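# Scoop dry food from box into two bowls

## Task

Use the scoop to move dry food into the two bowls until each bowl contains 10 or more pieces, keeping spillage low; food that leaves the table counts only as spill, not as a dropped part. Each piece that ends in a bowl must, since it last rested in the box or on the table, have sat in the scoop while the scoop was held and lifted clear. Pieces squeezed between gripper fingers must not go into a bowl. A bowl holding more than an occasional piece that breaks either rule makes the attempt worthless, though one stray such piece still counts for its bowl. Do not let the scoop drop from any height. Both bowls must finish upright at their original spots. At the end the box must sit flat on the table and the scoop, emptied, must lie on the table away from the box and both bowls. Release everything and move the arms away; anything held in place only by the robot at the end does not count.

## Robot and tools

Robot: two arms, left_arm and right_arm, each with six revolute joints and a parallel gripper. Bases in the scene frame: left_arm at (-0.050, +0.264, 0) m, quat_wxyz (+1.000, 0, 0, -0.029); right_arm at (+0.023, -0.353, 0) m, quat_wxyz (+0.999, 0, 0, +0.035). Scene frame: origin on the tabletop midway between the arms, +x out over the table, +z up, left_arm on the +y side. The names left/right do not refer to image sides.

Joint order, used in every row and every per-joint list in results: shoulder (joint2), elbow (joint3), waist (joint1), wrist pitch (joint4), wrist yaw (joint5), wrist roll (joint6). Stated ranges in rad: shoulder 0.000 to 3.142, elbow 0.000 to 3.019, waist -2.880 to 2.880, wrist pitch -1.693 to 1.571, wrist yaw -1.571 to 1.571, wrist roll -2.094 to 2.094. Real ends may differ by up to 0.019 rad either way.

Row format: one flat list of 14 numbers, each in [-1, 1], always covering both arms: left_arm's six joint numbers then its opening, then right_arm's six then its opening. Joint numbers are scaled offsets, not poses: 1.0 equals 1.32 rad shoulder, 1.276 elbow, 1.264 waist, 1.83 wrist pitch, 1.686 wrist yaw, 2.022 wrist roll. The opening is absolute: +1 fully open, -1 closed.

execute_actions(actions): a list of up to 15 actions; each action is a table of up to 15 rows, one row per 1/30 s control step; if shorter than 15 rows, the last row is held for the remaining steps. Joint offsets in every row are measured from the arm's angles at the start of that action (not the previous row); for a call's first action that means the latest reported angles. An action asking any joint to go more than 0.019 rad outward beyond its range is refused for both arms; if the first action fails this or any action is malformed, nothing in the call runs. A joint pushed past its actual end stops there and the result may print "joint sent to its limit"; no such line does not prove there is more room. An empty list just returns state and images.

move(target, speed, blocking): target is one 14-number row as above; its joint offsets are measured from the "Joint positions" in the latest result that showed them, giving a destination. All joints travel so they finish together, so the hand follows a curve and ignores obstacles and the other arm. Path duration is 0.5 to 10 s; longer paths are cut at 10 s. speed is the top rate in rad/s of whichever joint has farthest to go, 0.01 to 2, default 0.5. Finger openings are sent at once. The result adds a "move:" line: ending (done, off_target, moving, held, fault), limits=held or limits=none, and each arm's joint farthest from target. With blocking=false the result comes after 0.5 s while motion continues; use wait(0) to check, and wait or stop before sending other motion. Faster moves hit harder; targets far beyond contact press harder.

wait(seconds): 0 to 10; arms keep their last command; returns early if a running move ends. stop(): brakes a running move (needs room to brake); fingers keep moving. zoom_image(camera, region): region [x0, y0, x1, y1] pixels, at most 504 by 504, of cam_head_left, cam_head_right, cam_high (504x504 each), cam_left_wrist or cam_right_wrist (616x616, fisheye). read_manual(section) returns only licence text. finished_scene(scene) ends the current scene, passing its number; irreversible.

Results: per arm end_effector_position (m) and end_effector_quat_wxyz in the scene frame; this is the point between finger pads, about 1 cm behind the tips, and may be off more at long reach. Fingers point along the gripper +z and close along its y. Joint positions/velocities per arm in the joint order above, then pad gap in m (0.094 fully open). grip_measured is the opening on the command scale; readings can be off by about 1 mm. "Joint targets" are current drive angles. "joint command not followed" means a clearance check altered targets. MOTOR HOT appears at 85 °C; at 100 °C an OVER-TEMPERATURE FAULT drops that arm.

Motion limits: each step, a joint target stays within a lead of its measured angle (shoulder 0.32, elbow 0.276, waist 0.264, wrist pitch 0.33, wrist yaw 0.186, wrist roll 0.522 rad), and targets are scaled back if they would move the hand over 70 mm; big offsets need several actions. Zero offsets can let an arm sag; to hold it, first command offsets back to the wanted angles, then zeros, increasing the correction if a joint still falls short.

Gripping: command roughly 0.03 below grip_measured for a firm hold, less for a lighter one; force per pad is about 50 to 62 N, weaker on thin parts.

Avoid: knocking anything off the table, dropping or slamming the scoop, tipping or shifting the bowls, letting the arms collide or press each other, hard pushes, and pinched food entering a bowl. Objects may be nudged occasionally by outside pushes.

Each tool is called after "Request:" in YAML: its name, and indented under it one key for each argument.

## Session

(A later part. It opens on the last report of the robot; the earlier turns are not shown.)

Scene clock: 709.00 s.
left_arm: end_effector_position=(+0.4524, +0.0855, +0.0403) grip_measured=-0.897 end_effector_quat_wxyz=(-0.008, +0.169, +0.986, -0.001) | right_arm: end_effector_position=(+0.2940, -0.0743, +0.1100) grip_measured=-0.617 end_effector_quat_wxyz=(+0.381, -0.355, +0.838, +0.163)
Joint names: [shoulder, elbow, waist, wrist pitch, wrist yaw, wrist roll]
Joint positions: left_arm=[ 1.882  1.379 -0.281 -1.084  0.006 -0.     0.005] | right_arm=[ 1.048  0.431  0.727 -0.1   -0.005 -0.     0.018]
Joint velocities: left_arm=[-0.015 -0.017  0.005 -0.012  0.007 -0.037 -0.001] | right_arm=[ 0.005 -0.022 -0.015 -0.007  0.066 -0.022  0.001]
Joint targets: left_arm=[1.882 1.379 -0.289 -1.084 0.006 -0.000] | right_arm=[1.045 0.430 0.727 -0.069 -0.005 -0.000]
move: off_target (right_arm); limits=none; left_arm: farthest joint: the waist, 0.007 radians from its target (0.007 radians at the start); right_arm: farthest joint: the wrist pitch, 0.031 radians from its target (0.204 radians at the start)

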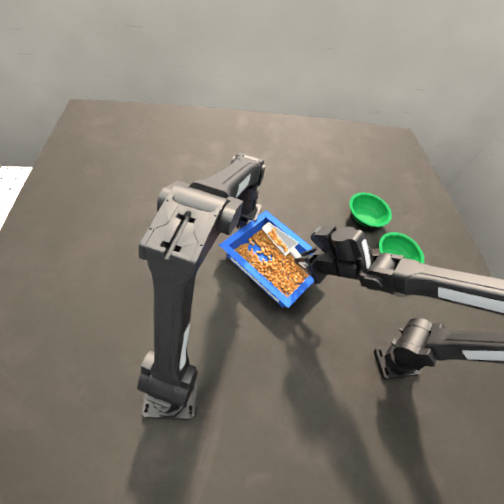

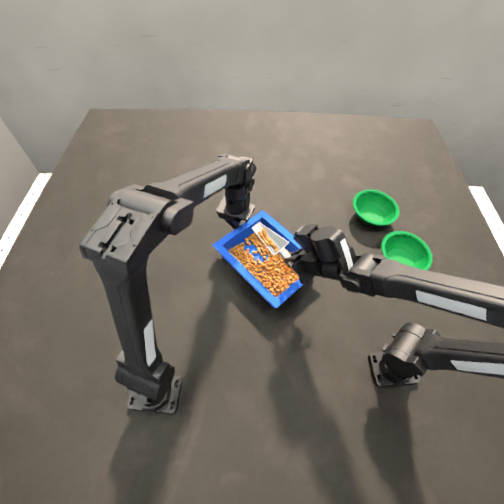

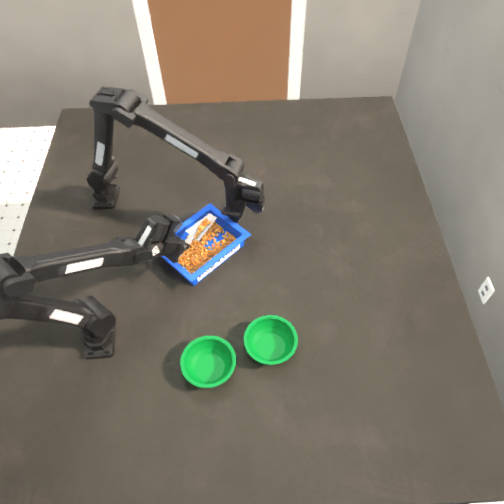

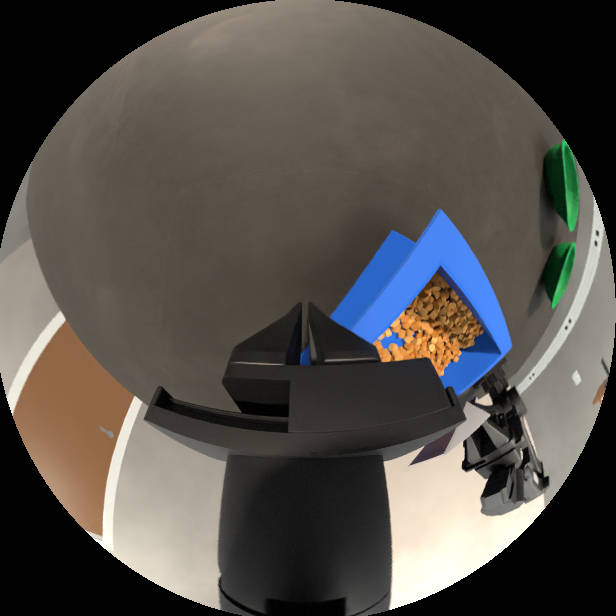

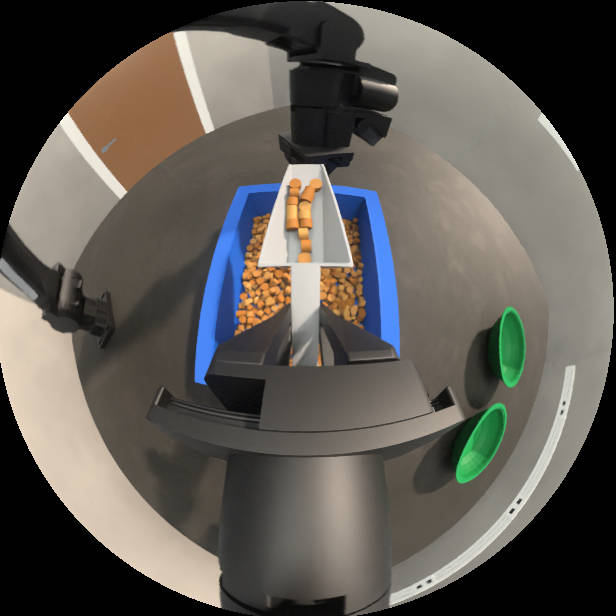

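Request:
move:
  target: [0,0,-0.006,0,0,0,-0.9,0.0197,0.192,-0.7057,-0.2776,0,0,-0.65]
  speed: 0.5

Request:
zoom_image:
  camera: "cam_high"
  region: [170, 270, 330, 410]

Scene clock: 739.57 s.
left_arm: end_effector_position=(+0.4524, +0.0855, +0.0403) grip_measured=-0.897 end_effector_quat_wxyz=(-0.008, +0.169, +0.986, -0.001) | right_arm: end_effector_position=(+0.3917, -0.3847, +0.1220) grip_measured=-0.617 end_effector_quat_wxyz=(+0.268, +0.041, +0.963, -0.009)
Joint names: [shoulder, elbow, waist, wrist pitch, wrist yaw, wrist roll]
Joint positions: left_arm=[ 1.882  1.379 -0.281 -1.084  0.006 -0.     0.005] | right_arm=[ 1.064  0.626 -0.158 -0.591 -0.005 -0.     0.018]
Joint velocities: left_arm=[-0.005  0.002 -0.005 -0.007  0.007  0.022 -0.001] | right_arm=[-0.005  0.002 -0.005 -0.002  0.022 -0.037 -0.001]
Joint targets: left_arm=[1.882 1.379 -0.289 -1.084 0.006 -0.000] | right_arm=[1.074 0.676 -0.165 -0.608 -0.005 -0.000]
move: off_target (right_arm); limits=none; left_arm: farthest joint: the waist, 0.007 radians from its target (0.007 radians at the start); right_arm: farthest joint: the elbow, 0.050 radians from its target (0.245 radians at the start)

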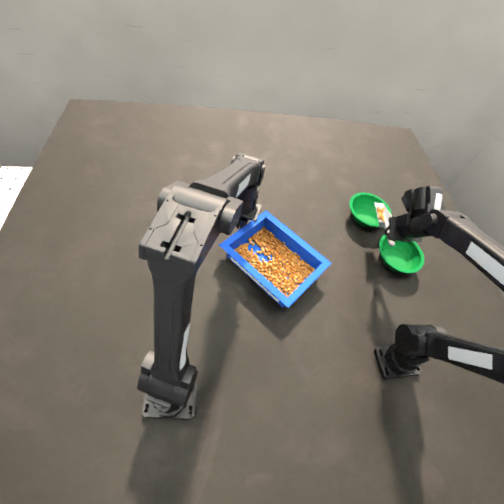

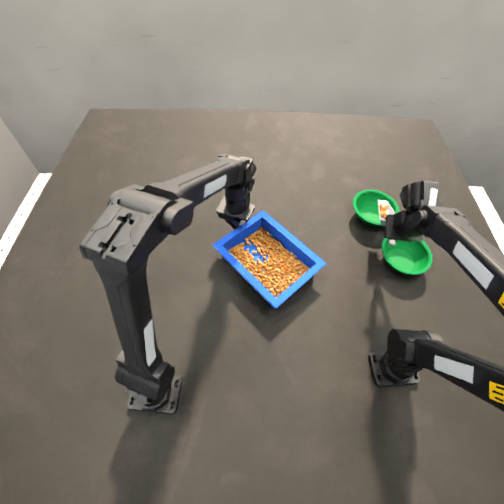

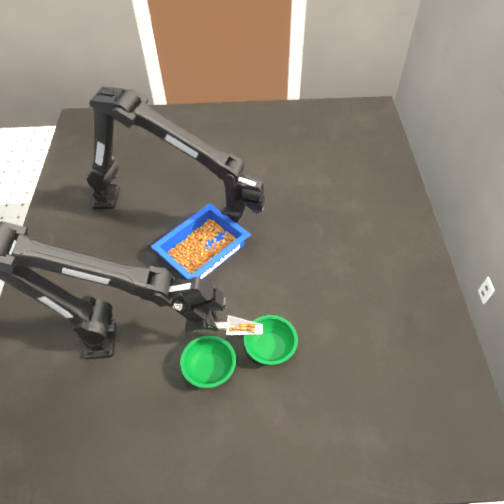

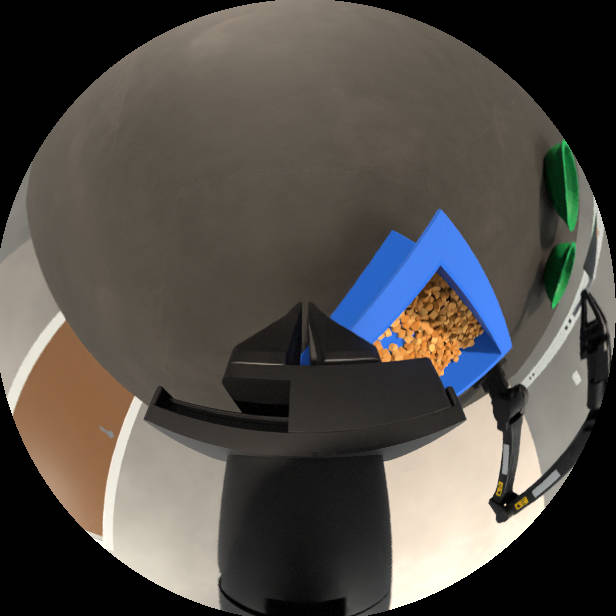

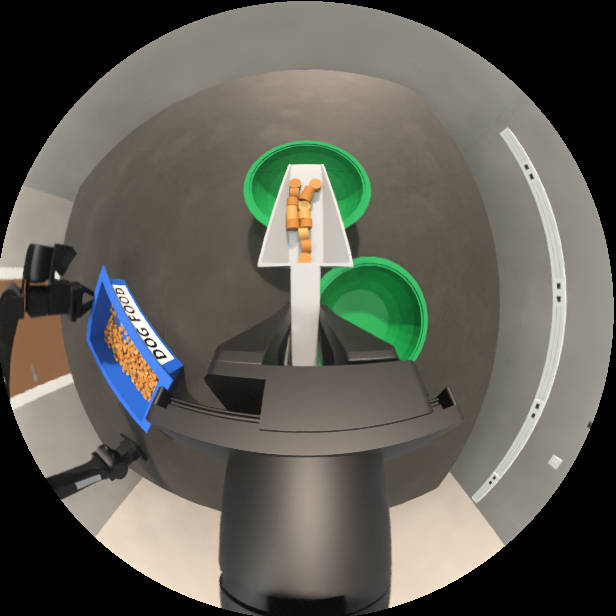

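Region (170, 270, 330, 410) of cam_high's 504x504 image, scaled by 3.150, with more detail than that image has; it fills the top 441 rows of this view, and the rest is white.

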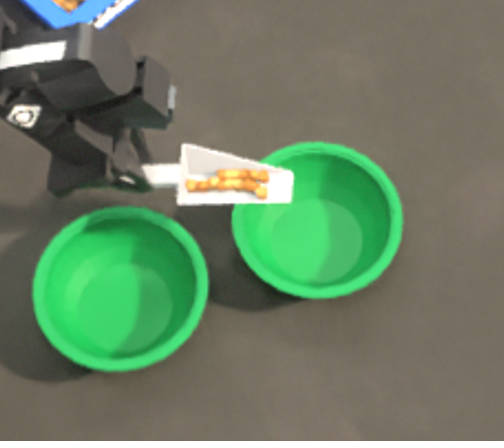

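Request:
execute_actions:
  actions: []

Scene clock: 765.97 s.
left_arm: end_effector_position=(+0.4524, +0.0855, +0.0403) grip_measured=-0.897 end_effector_quat_wxyz=(-0.008, +0.169, +0.986, -0.001) | right_arm: end_effector_position=(+0.3917, -0.3847, +0.1220) grip_measured=-0.617 end_effector_quat_wxyz=(+0.268, +0.041, +0.963, -0.009)
Joint names: [shoulder, elbow, waist, wrist pitch, wrist yaw, wrist roll]
Joint positions: left_arm=[ 1.882  1.379 -0.281 -1.084  0.006 -0.     0.005] | right_arm=[ 1.064  0.626 -0.158 -0.591 -0.005 -0.     0.018]
Joint velocities: left_arm=[-0.005  0.027 -0.015  0.002  0.022 -0.037 -0.   ] | right_arm=[-0.005 -0.017 -0.015  0.002  0.007 -0.022 -0.001]
Joint targets: left_arm=[1.882 1.379 -0.289 -1.084 0.006 -0.000] | right_arm=[1.074 0.676 -0.165 -0.608 -0.005 -0.000]

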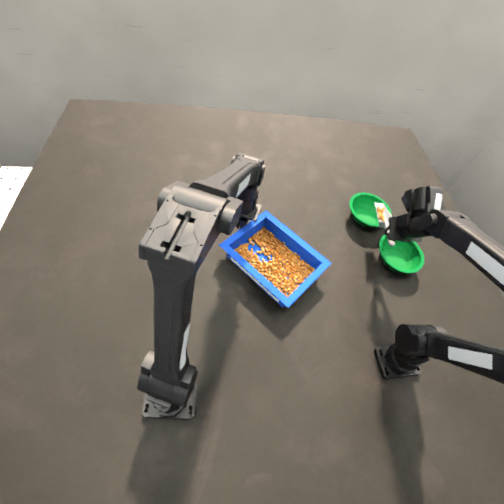

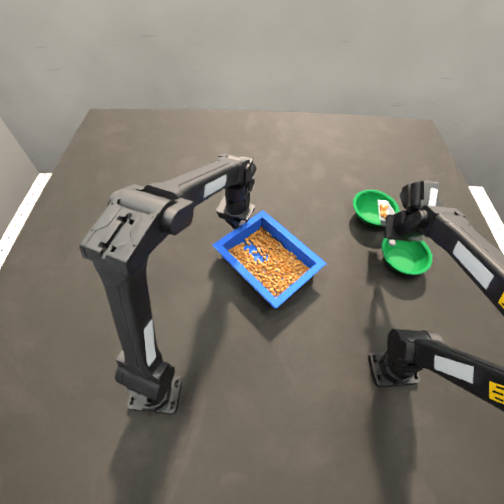

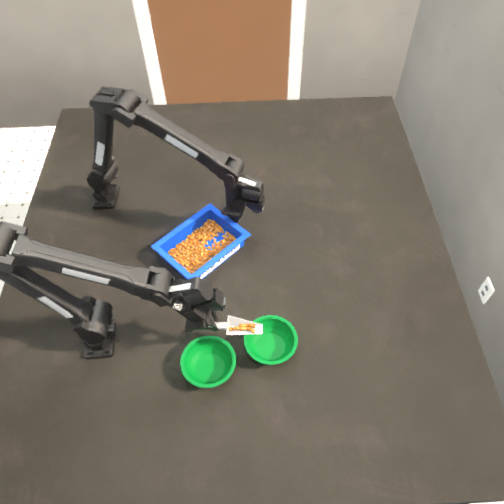

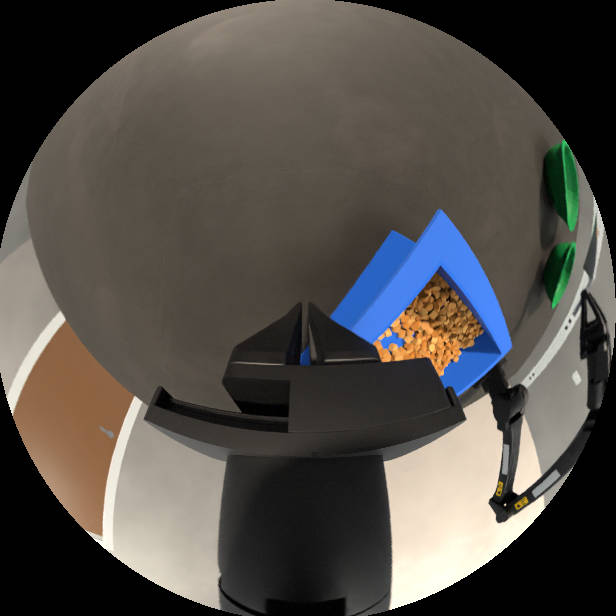

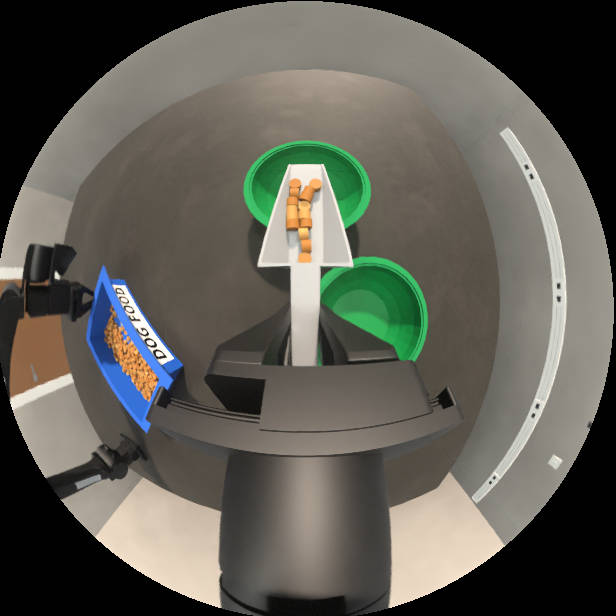

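Request:
move:
  target: [0,0,-0.006,0,0,0,-0.9, 0.347,0.545,-0.0055,-0.497,0,0,-0.65]
  speed: 0.45

Scene clock: 773.23 s.
left_arm: end_effector_position=(+0.4524, +0.0855, +0.0403) grip_measured=-0.897 end_effector_quat_wxyz=(-0.008, +0.169, +0.986, -0.001) | right_arm: end_effector_position=(+0.4234, -0.3875, +0.1819) grip_measured=-0.617 end_effector_quat_wxyz=(-0.072, +0.044, +0.996, +0.006)
Joint names: [shoulder, elbow, waist, wrist pitch, wrist yaw, wrist roll]
Joint positions: left_arm=[ 1.882  1.379 -0.281 -1.084  0.006 -0.     0.005] | right_arm=[ 1.508  1.276 -0.158 -1.484 -0.005 -0.     0.018]
Joint velocities: left_arm=[-0.015 -0.012 -0.015  0.017 -0.007 -0.081  0.002] | right_arm=[-0.005 -0.007 -0.005 -0.022  0.007  0.051  0.001]
Joint targets: left_arm=[1.882 1.379 -0.289 -1.084 0.006 -0.000] | right_arm=[1.522 1.321 -0.165 -1.501 -0.005 -0.000]
move: off_target (right_arm); limits=none; left_arm: farthest joint: the waist, 0.007 radians from its target (0.007 radians at the start); right_arm: farthest joint: the elbow, 0.045 radians from its target (0.695 radians at the start)

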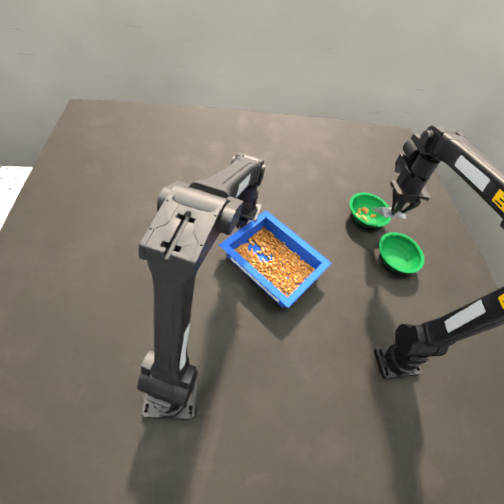

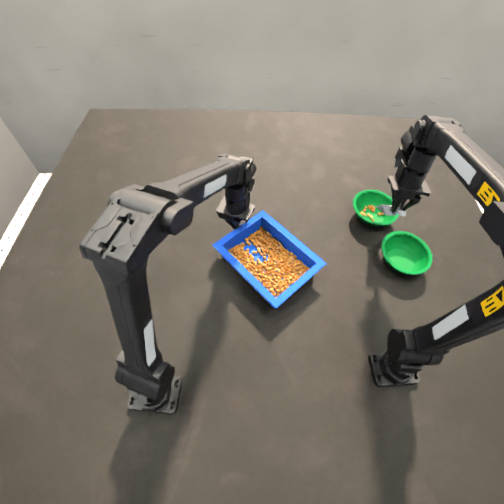

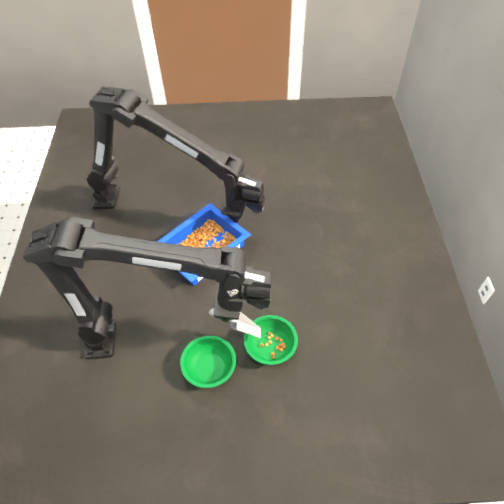

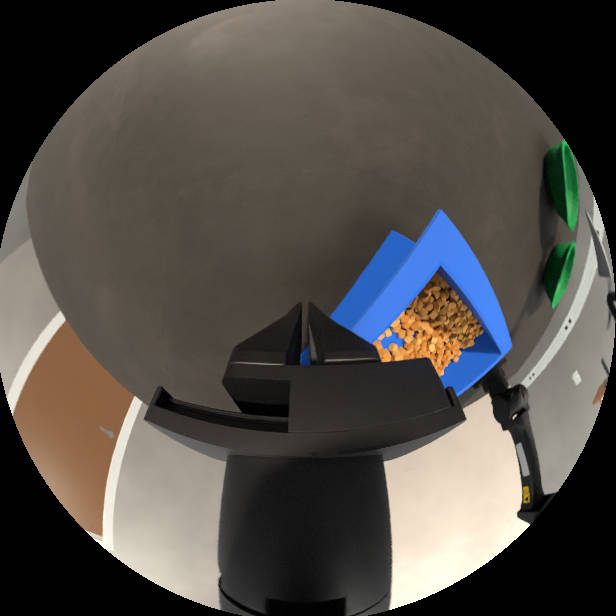

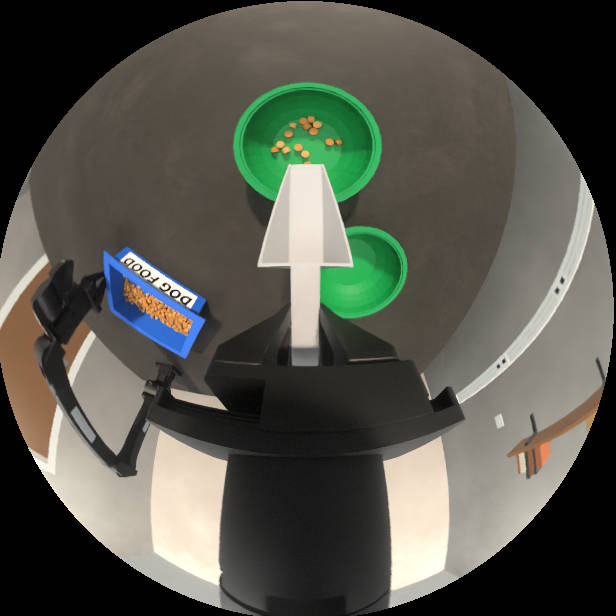

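Request:
zoom_image:
  camera: "cam_right_wrist"
  region: [230, 75, 390, 215]

Request:
zoom_image:
  camera: "cam_high"
  region: [220, 290, 320, 390]

Region (230, 75, 390, 215) of cam_right_wrist's 616x616 image, scaled by 3.150, with more detail than that image has; it fills the top 441 rows of this view, and the rest is white.

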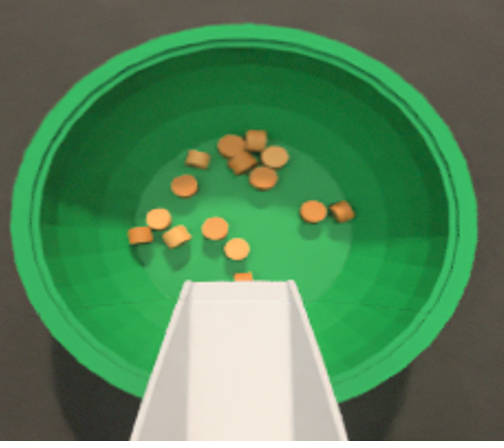

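Region (220, 290, 320, 390) of cam_high's 504x504 image, scaled by 5.040, with more detail than that image has.

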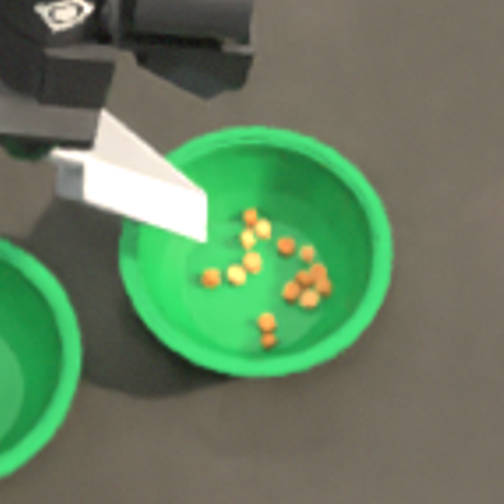

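Request:
zoom_image:
  camera: "cam_head_right"
  region: [200, 190, 340, 320]

Region (200, 190, 340, 320) of cam_head_right's 504x504 image, scaled by 3.600, with more detail than that image has; it fills the top 468 rows of this view, and the rest is white.

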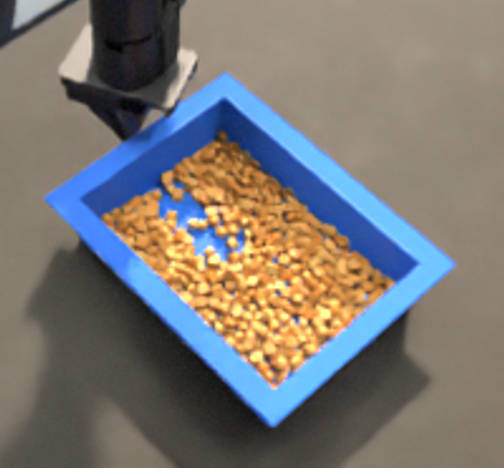

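Request:
move:
  target: [0,0,-0.006,0,0,0,-0.9, -0.167,-0.129,0.766,0,0,0,-0.65]
  speed: 0.7

Scene clock: 828.17 s.
left_arm: end_effector_position=(+0.4524, +0.0855, +0.0403) grip_measured=-0.897 end_effector_quat_wxyz=(-0.008, +0.169, +0.986, -0.001) | right_arm: end_effector_position=(+0.2367, -0.0923, +0.2017) grip_measured=-0.617 end_effector_quat_wxyz=(-0.041, -0.426, +0.903, -0.017)
Joint names: [shoulder, elbow, waist, wrist pitch, wrist yaw, wrist roll]
Joint positions: left_arm=[ 1.882  1.379 -0.281 -1.084  0.006 -0.     0.005] | right_arm=[ 1.291  1.116  0.811 -1.484 -0.005 -0.     0.018]
Joint velocities: left_arm=[-0.005  0.012 -0.005  0.012 -0.022 -0.022 -0.   ] | right_arm=[-0.005 -0.002 -0.015 -0.002 -0.007  0.007  0.   ]
Joint targets: left_arm=[1.882 1.379 -0.289 -1.084 0.006 -0.000] | right_arm=[1.287 1.111 0.810 -1.484 -0.005 -0.000]
move: done; limits=none; left_arm: farthest joint: the waist, 0.007 radians from its target (0.007 radians at the start); right_arm: farthest joint: the shoulder, 0.004 radians from its target (0.220 radians at the start)

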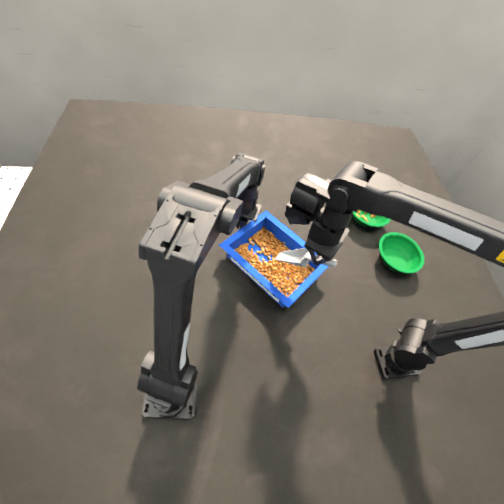

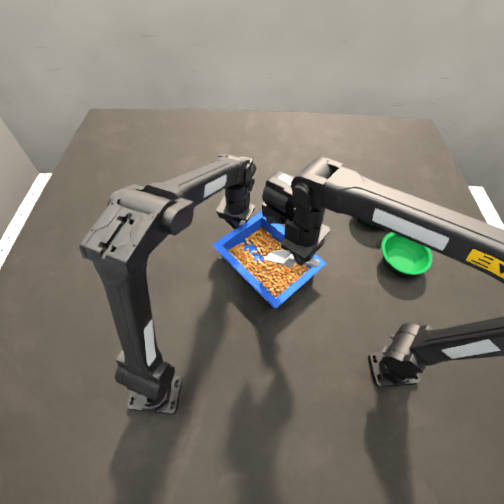

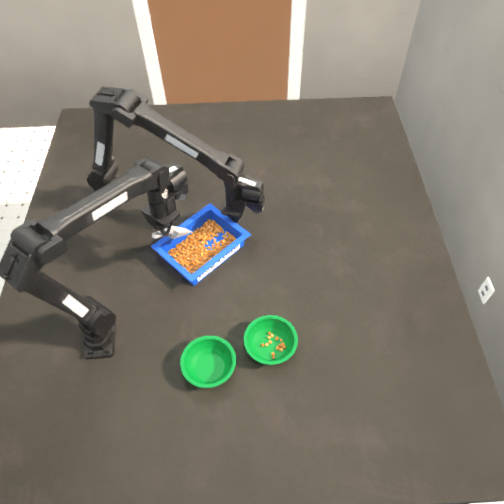

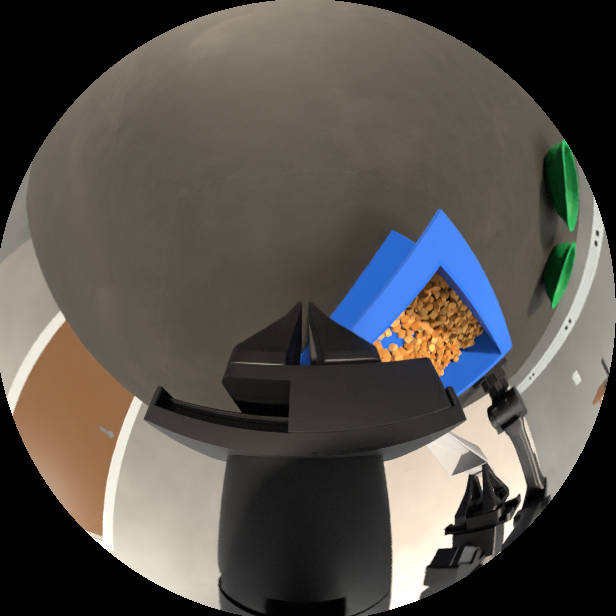

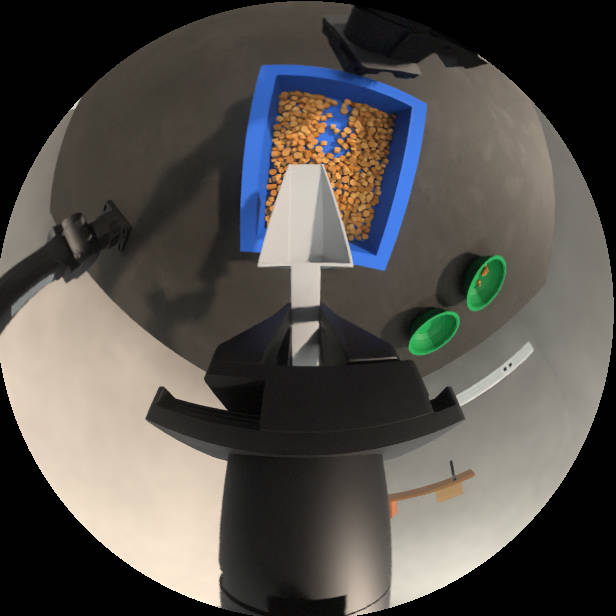

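Request:
move:
  target: [0,0,-0.006,0,0,0,-0.9, 0.0553,-0.116,-0.0206,0.1246,0,0,-0.65]
  speed: 0.3

Scene clock: 848.97 s.
left_arm: end_effector_position=(+0.4524, +0.0855, +0.0403) grip_measured=-0.897 end_effector_quat_wxyz=(-0.008, +0.169, +0.986, -0.001) | right_arm: end_effector_position=(+0.2405, -0.0931, +0.1257) grip_measured=-0.617 end_effector_quat_wxyz=(-0.042, -0.422, +0.905, -0.017)
Joint names: [shoulder, elbow, waist, wrist pitch, wrist yaw, wrist roll]
Joint positions: left_arm=[ 1.882  1.379 -0.281 -1.084  0.006 -0.     0.005] | right_arm=[ 1.356  0.968  0.802 -1.274 -0.005 -0.     0.018]
Joint velocities: left_arm=[-0.005 -0.007 -0.005 -0.002 -0.037  0.051  0.001] | right_arm=[-0.005  0.002 -0.005  0.007 -0.022  0.007  0.001]
Joint targets: left_arm=[1.882 1.379 -0.289 -1.084 0.006 -0.000] | right_arm=[1.364 0.968 0.786 -1.256 -0.005 -0.000]
move: done; limits=none; left_arm: farthest joint: the waist, 0.007 radians from its target (0.007 radians at the start); right_arm: farthest joint: the wrist pitch, 0.018 radians from its target (0.228 radians at the start)

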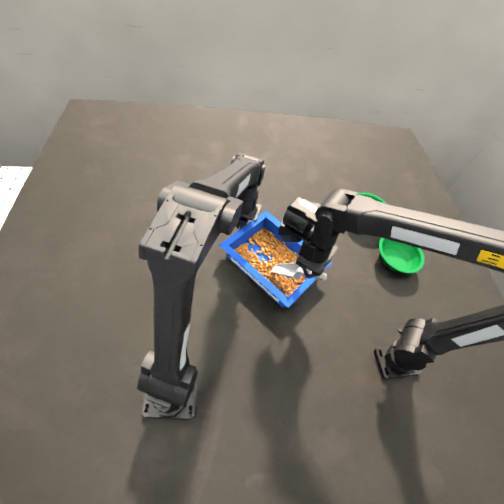

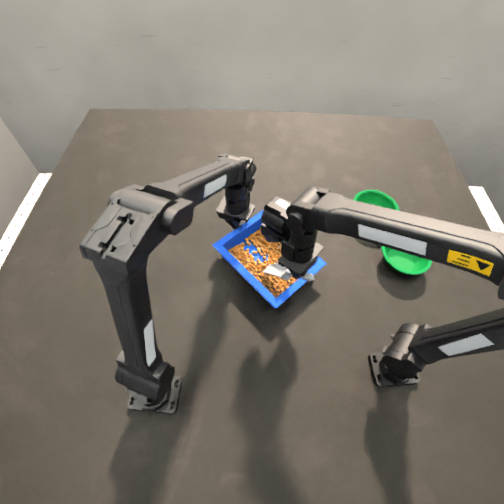

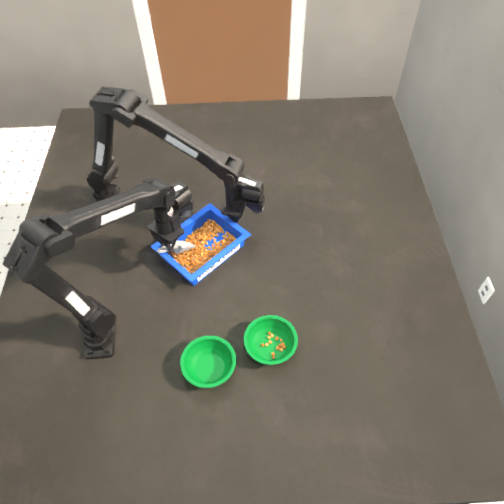

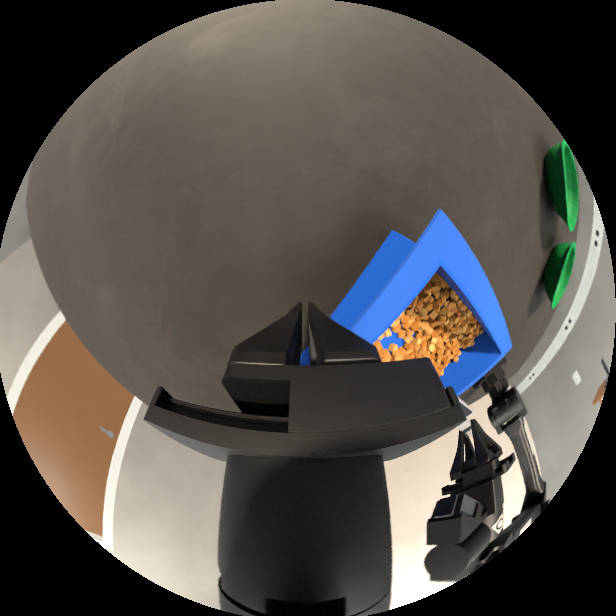

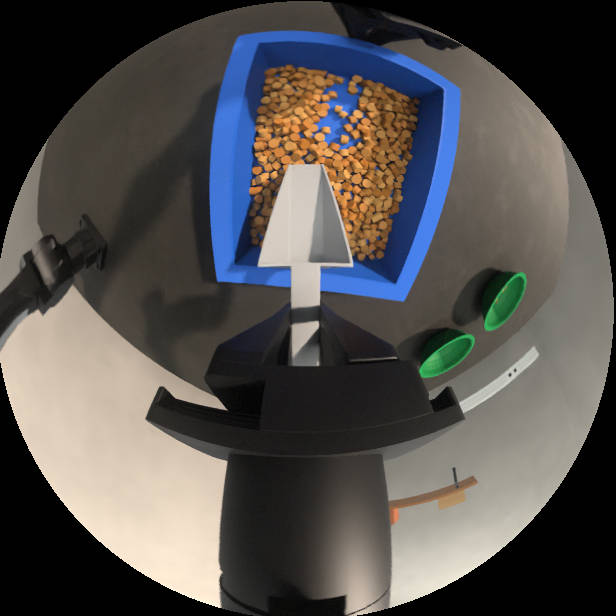

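Request:
move:
  target: [0,0,-0.006,0,0,0,-0.9, 0.0447,-0.0266,0,0.082,0,0,-0.65]
  speed: 0.12

Scene clock: 854.33 s.
left_arm: end_effector_position=(+0.4524, +0.0855, +0.0403) grip_measured=-0.897 end_effector_quat_wxyz=(-0.008, +0.169, +0.986, -0.001) | right_arm: end_effector_position=(+0.2536, -0.0774, +0.1003) grip_measured=-0.617 end_effector_quat_wxyz=(-0.014, -0.422, +0.906, -0.004)
Joint names: [shoulder, elbow, waist, wrist pitch, wrist yaw, wrist roll]
Joint positions: left_arm=[ 1.882  1.379 -0.281 -1.084  0.006 -0.     0.005] | right_arm=[ 1.399  0.94   0.802 -1.141 -0.005 -0.     0.018]
Joint velocities: left_arm=[ 0.005  0.007 -0.005 -0.007 -0.037 -0.022  0.   ] | right_arm=[-0.015  0.002  0.005 -0.007 -0.051 -0.007  0.001]
Joint targets: left_arm=[1.882 1.379 -0.289 -1.084 0.006 -0.000] | right_arm=[1.415 0.934 0.802 -1.124 -0.005 -0.000]
move: done; limits=none; left_arm: farthest joint: the waist, 0.007 radians from its target (0.007 radians at the start); right_arm: farthest joint: the wrist pitch, 0.017 radians from its target (0.150 radians at the start)

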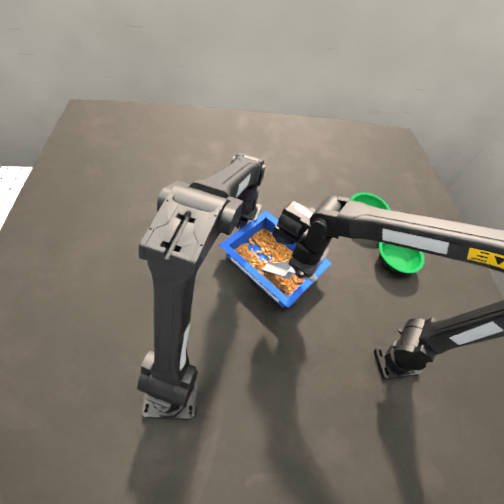

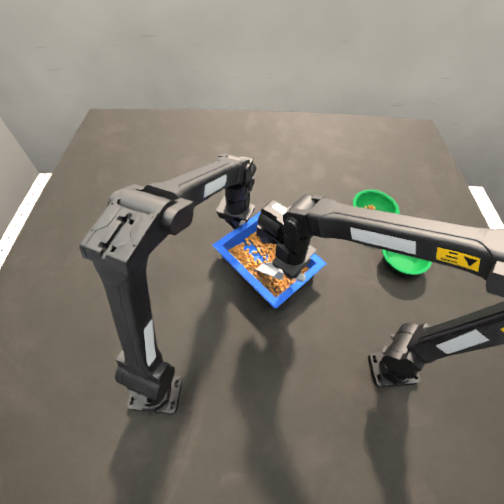

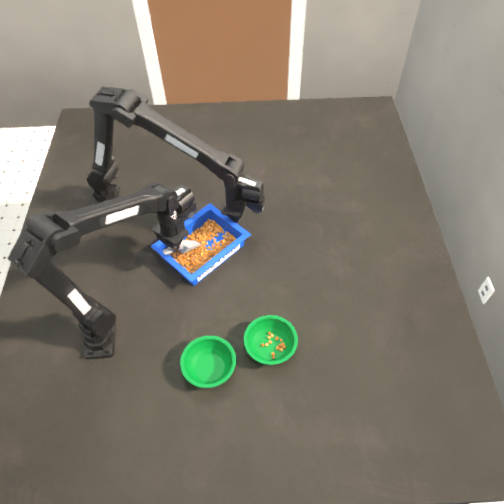

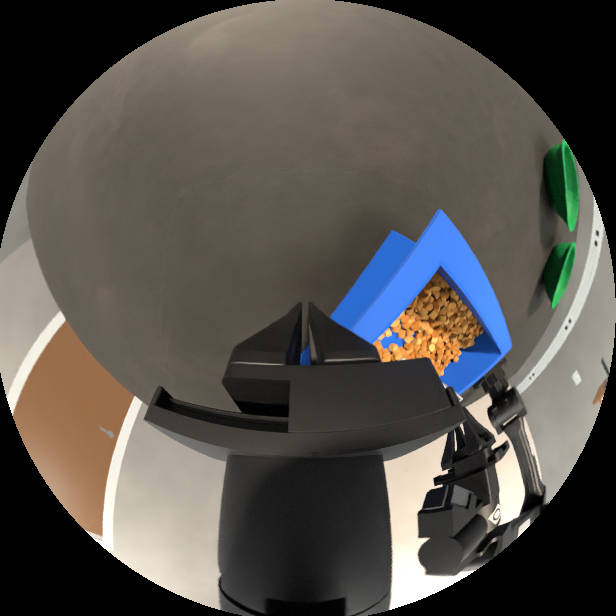

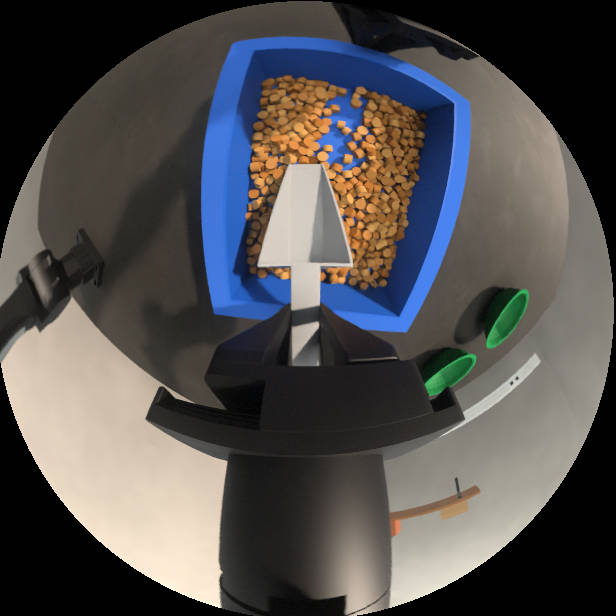

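Request:
move:
  target: [0,0,-0.006,0,0,0,-0.9, -0.0144,-0.0784,0,0.1443,0,0,-0.65]
  speed: 0.15

Scene clock: 861.87 s.
left_arm: end_effector_position=(+0.4524, +0.0855, +0.0403) grip_measured=-0.897 end_effector_quat_wxyz=(-0.008, +0.169, +0.986, -0.001) | right_arm: end_effector_position=(+0.2663, -0.0623, +0.0754) grip_measured=-0.617 end_effector_quat_wxyz=(+0.059, -0.422, +0.904, +0.030)
Joint names: [shoulder, elbow, waist, wrist pitch, wrist yaw, wrist roll]
Joint positions: left_arm=[ 1.882  1.379 -0.281 -1.084  0.006 -0.     0.005] | right_arm=[ 1.385  0.845  0.802 -0.899 -0.005 -0.     0.018]
Joint velocities: left_arm=[-0.015 -0.012 -0.024  0.002 -0.022 -0.066 -0.001] | right_arm=[ 0.005 -0.002  0.015  0.002  0.022  0.037 -0.001]
Joint targets: left_arm=[1.882 1.379 -0.289 -1.084 0.006 -0.000] | right_arm=[1.380 0.840 0.802 -0.877 -0.005 -0.000]
move: off_target (right_arm); limits=none; left_arm: farthest joint: the waist, 0.007 radians from its target (0.007 radians at the start); right_arm: farthest joint: the wrist pitch, 0.022 radians from its target (0.264 radians at the start)

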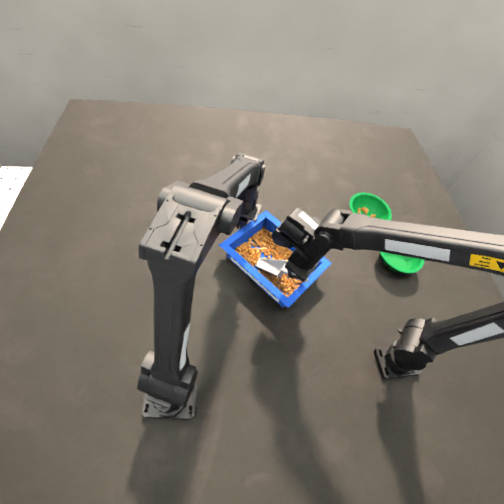

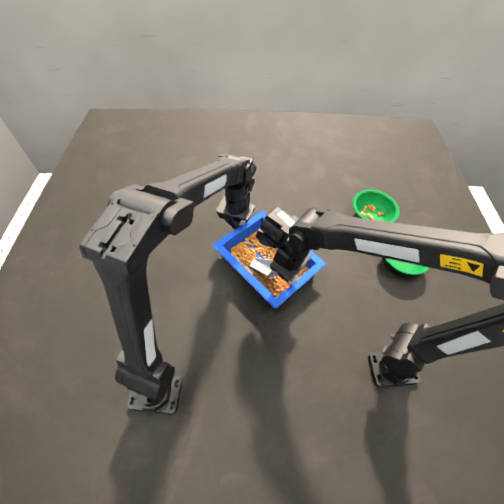

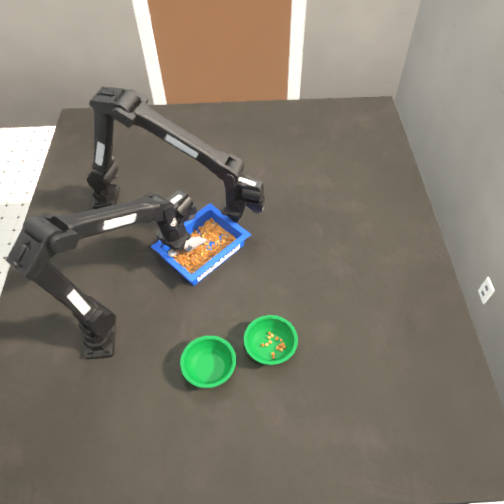

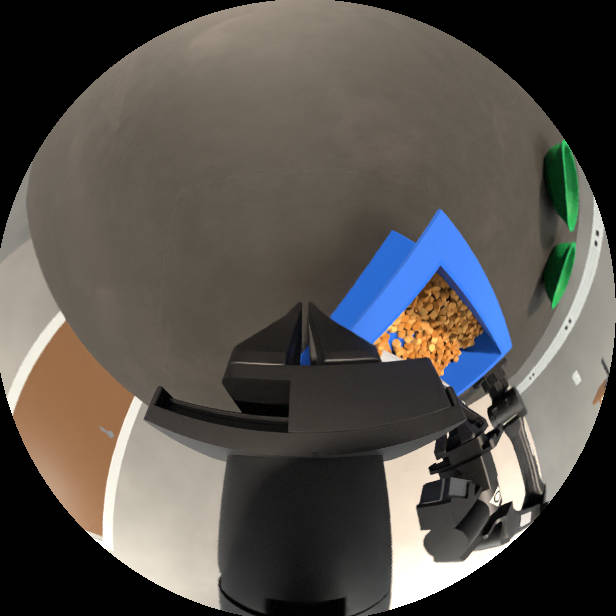

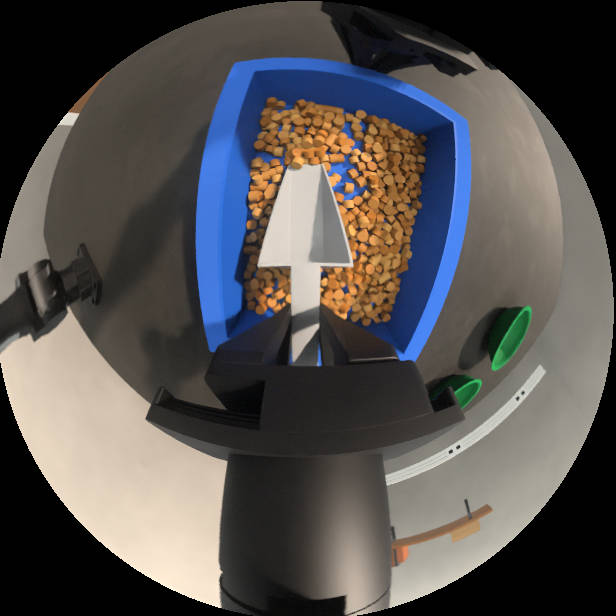

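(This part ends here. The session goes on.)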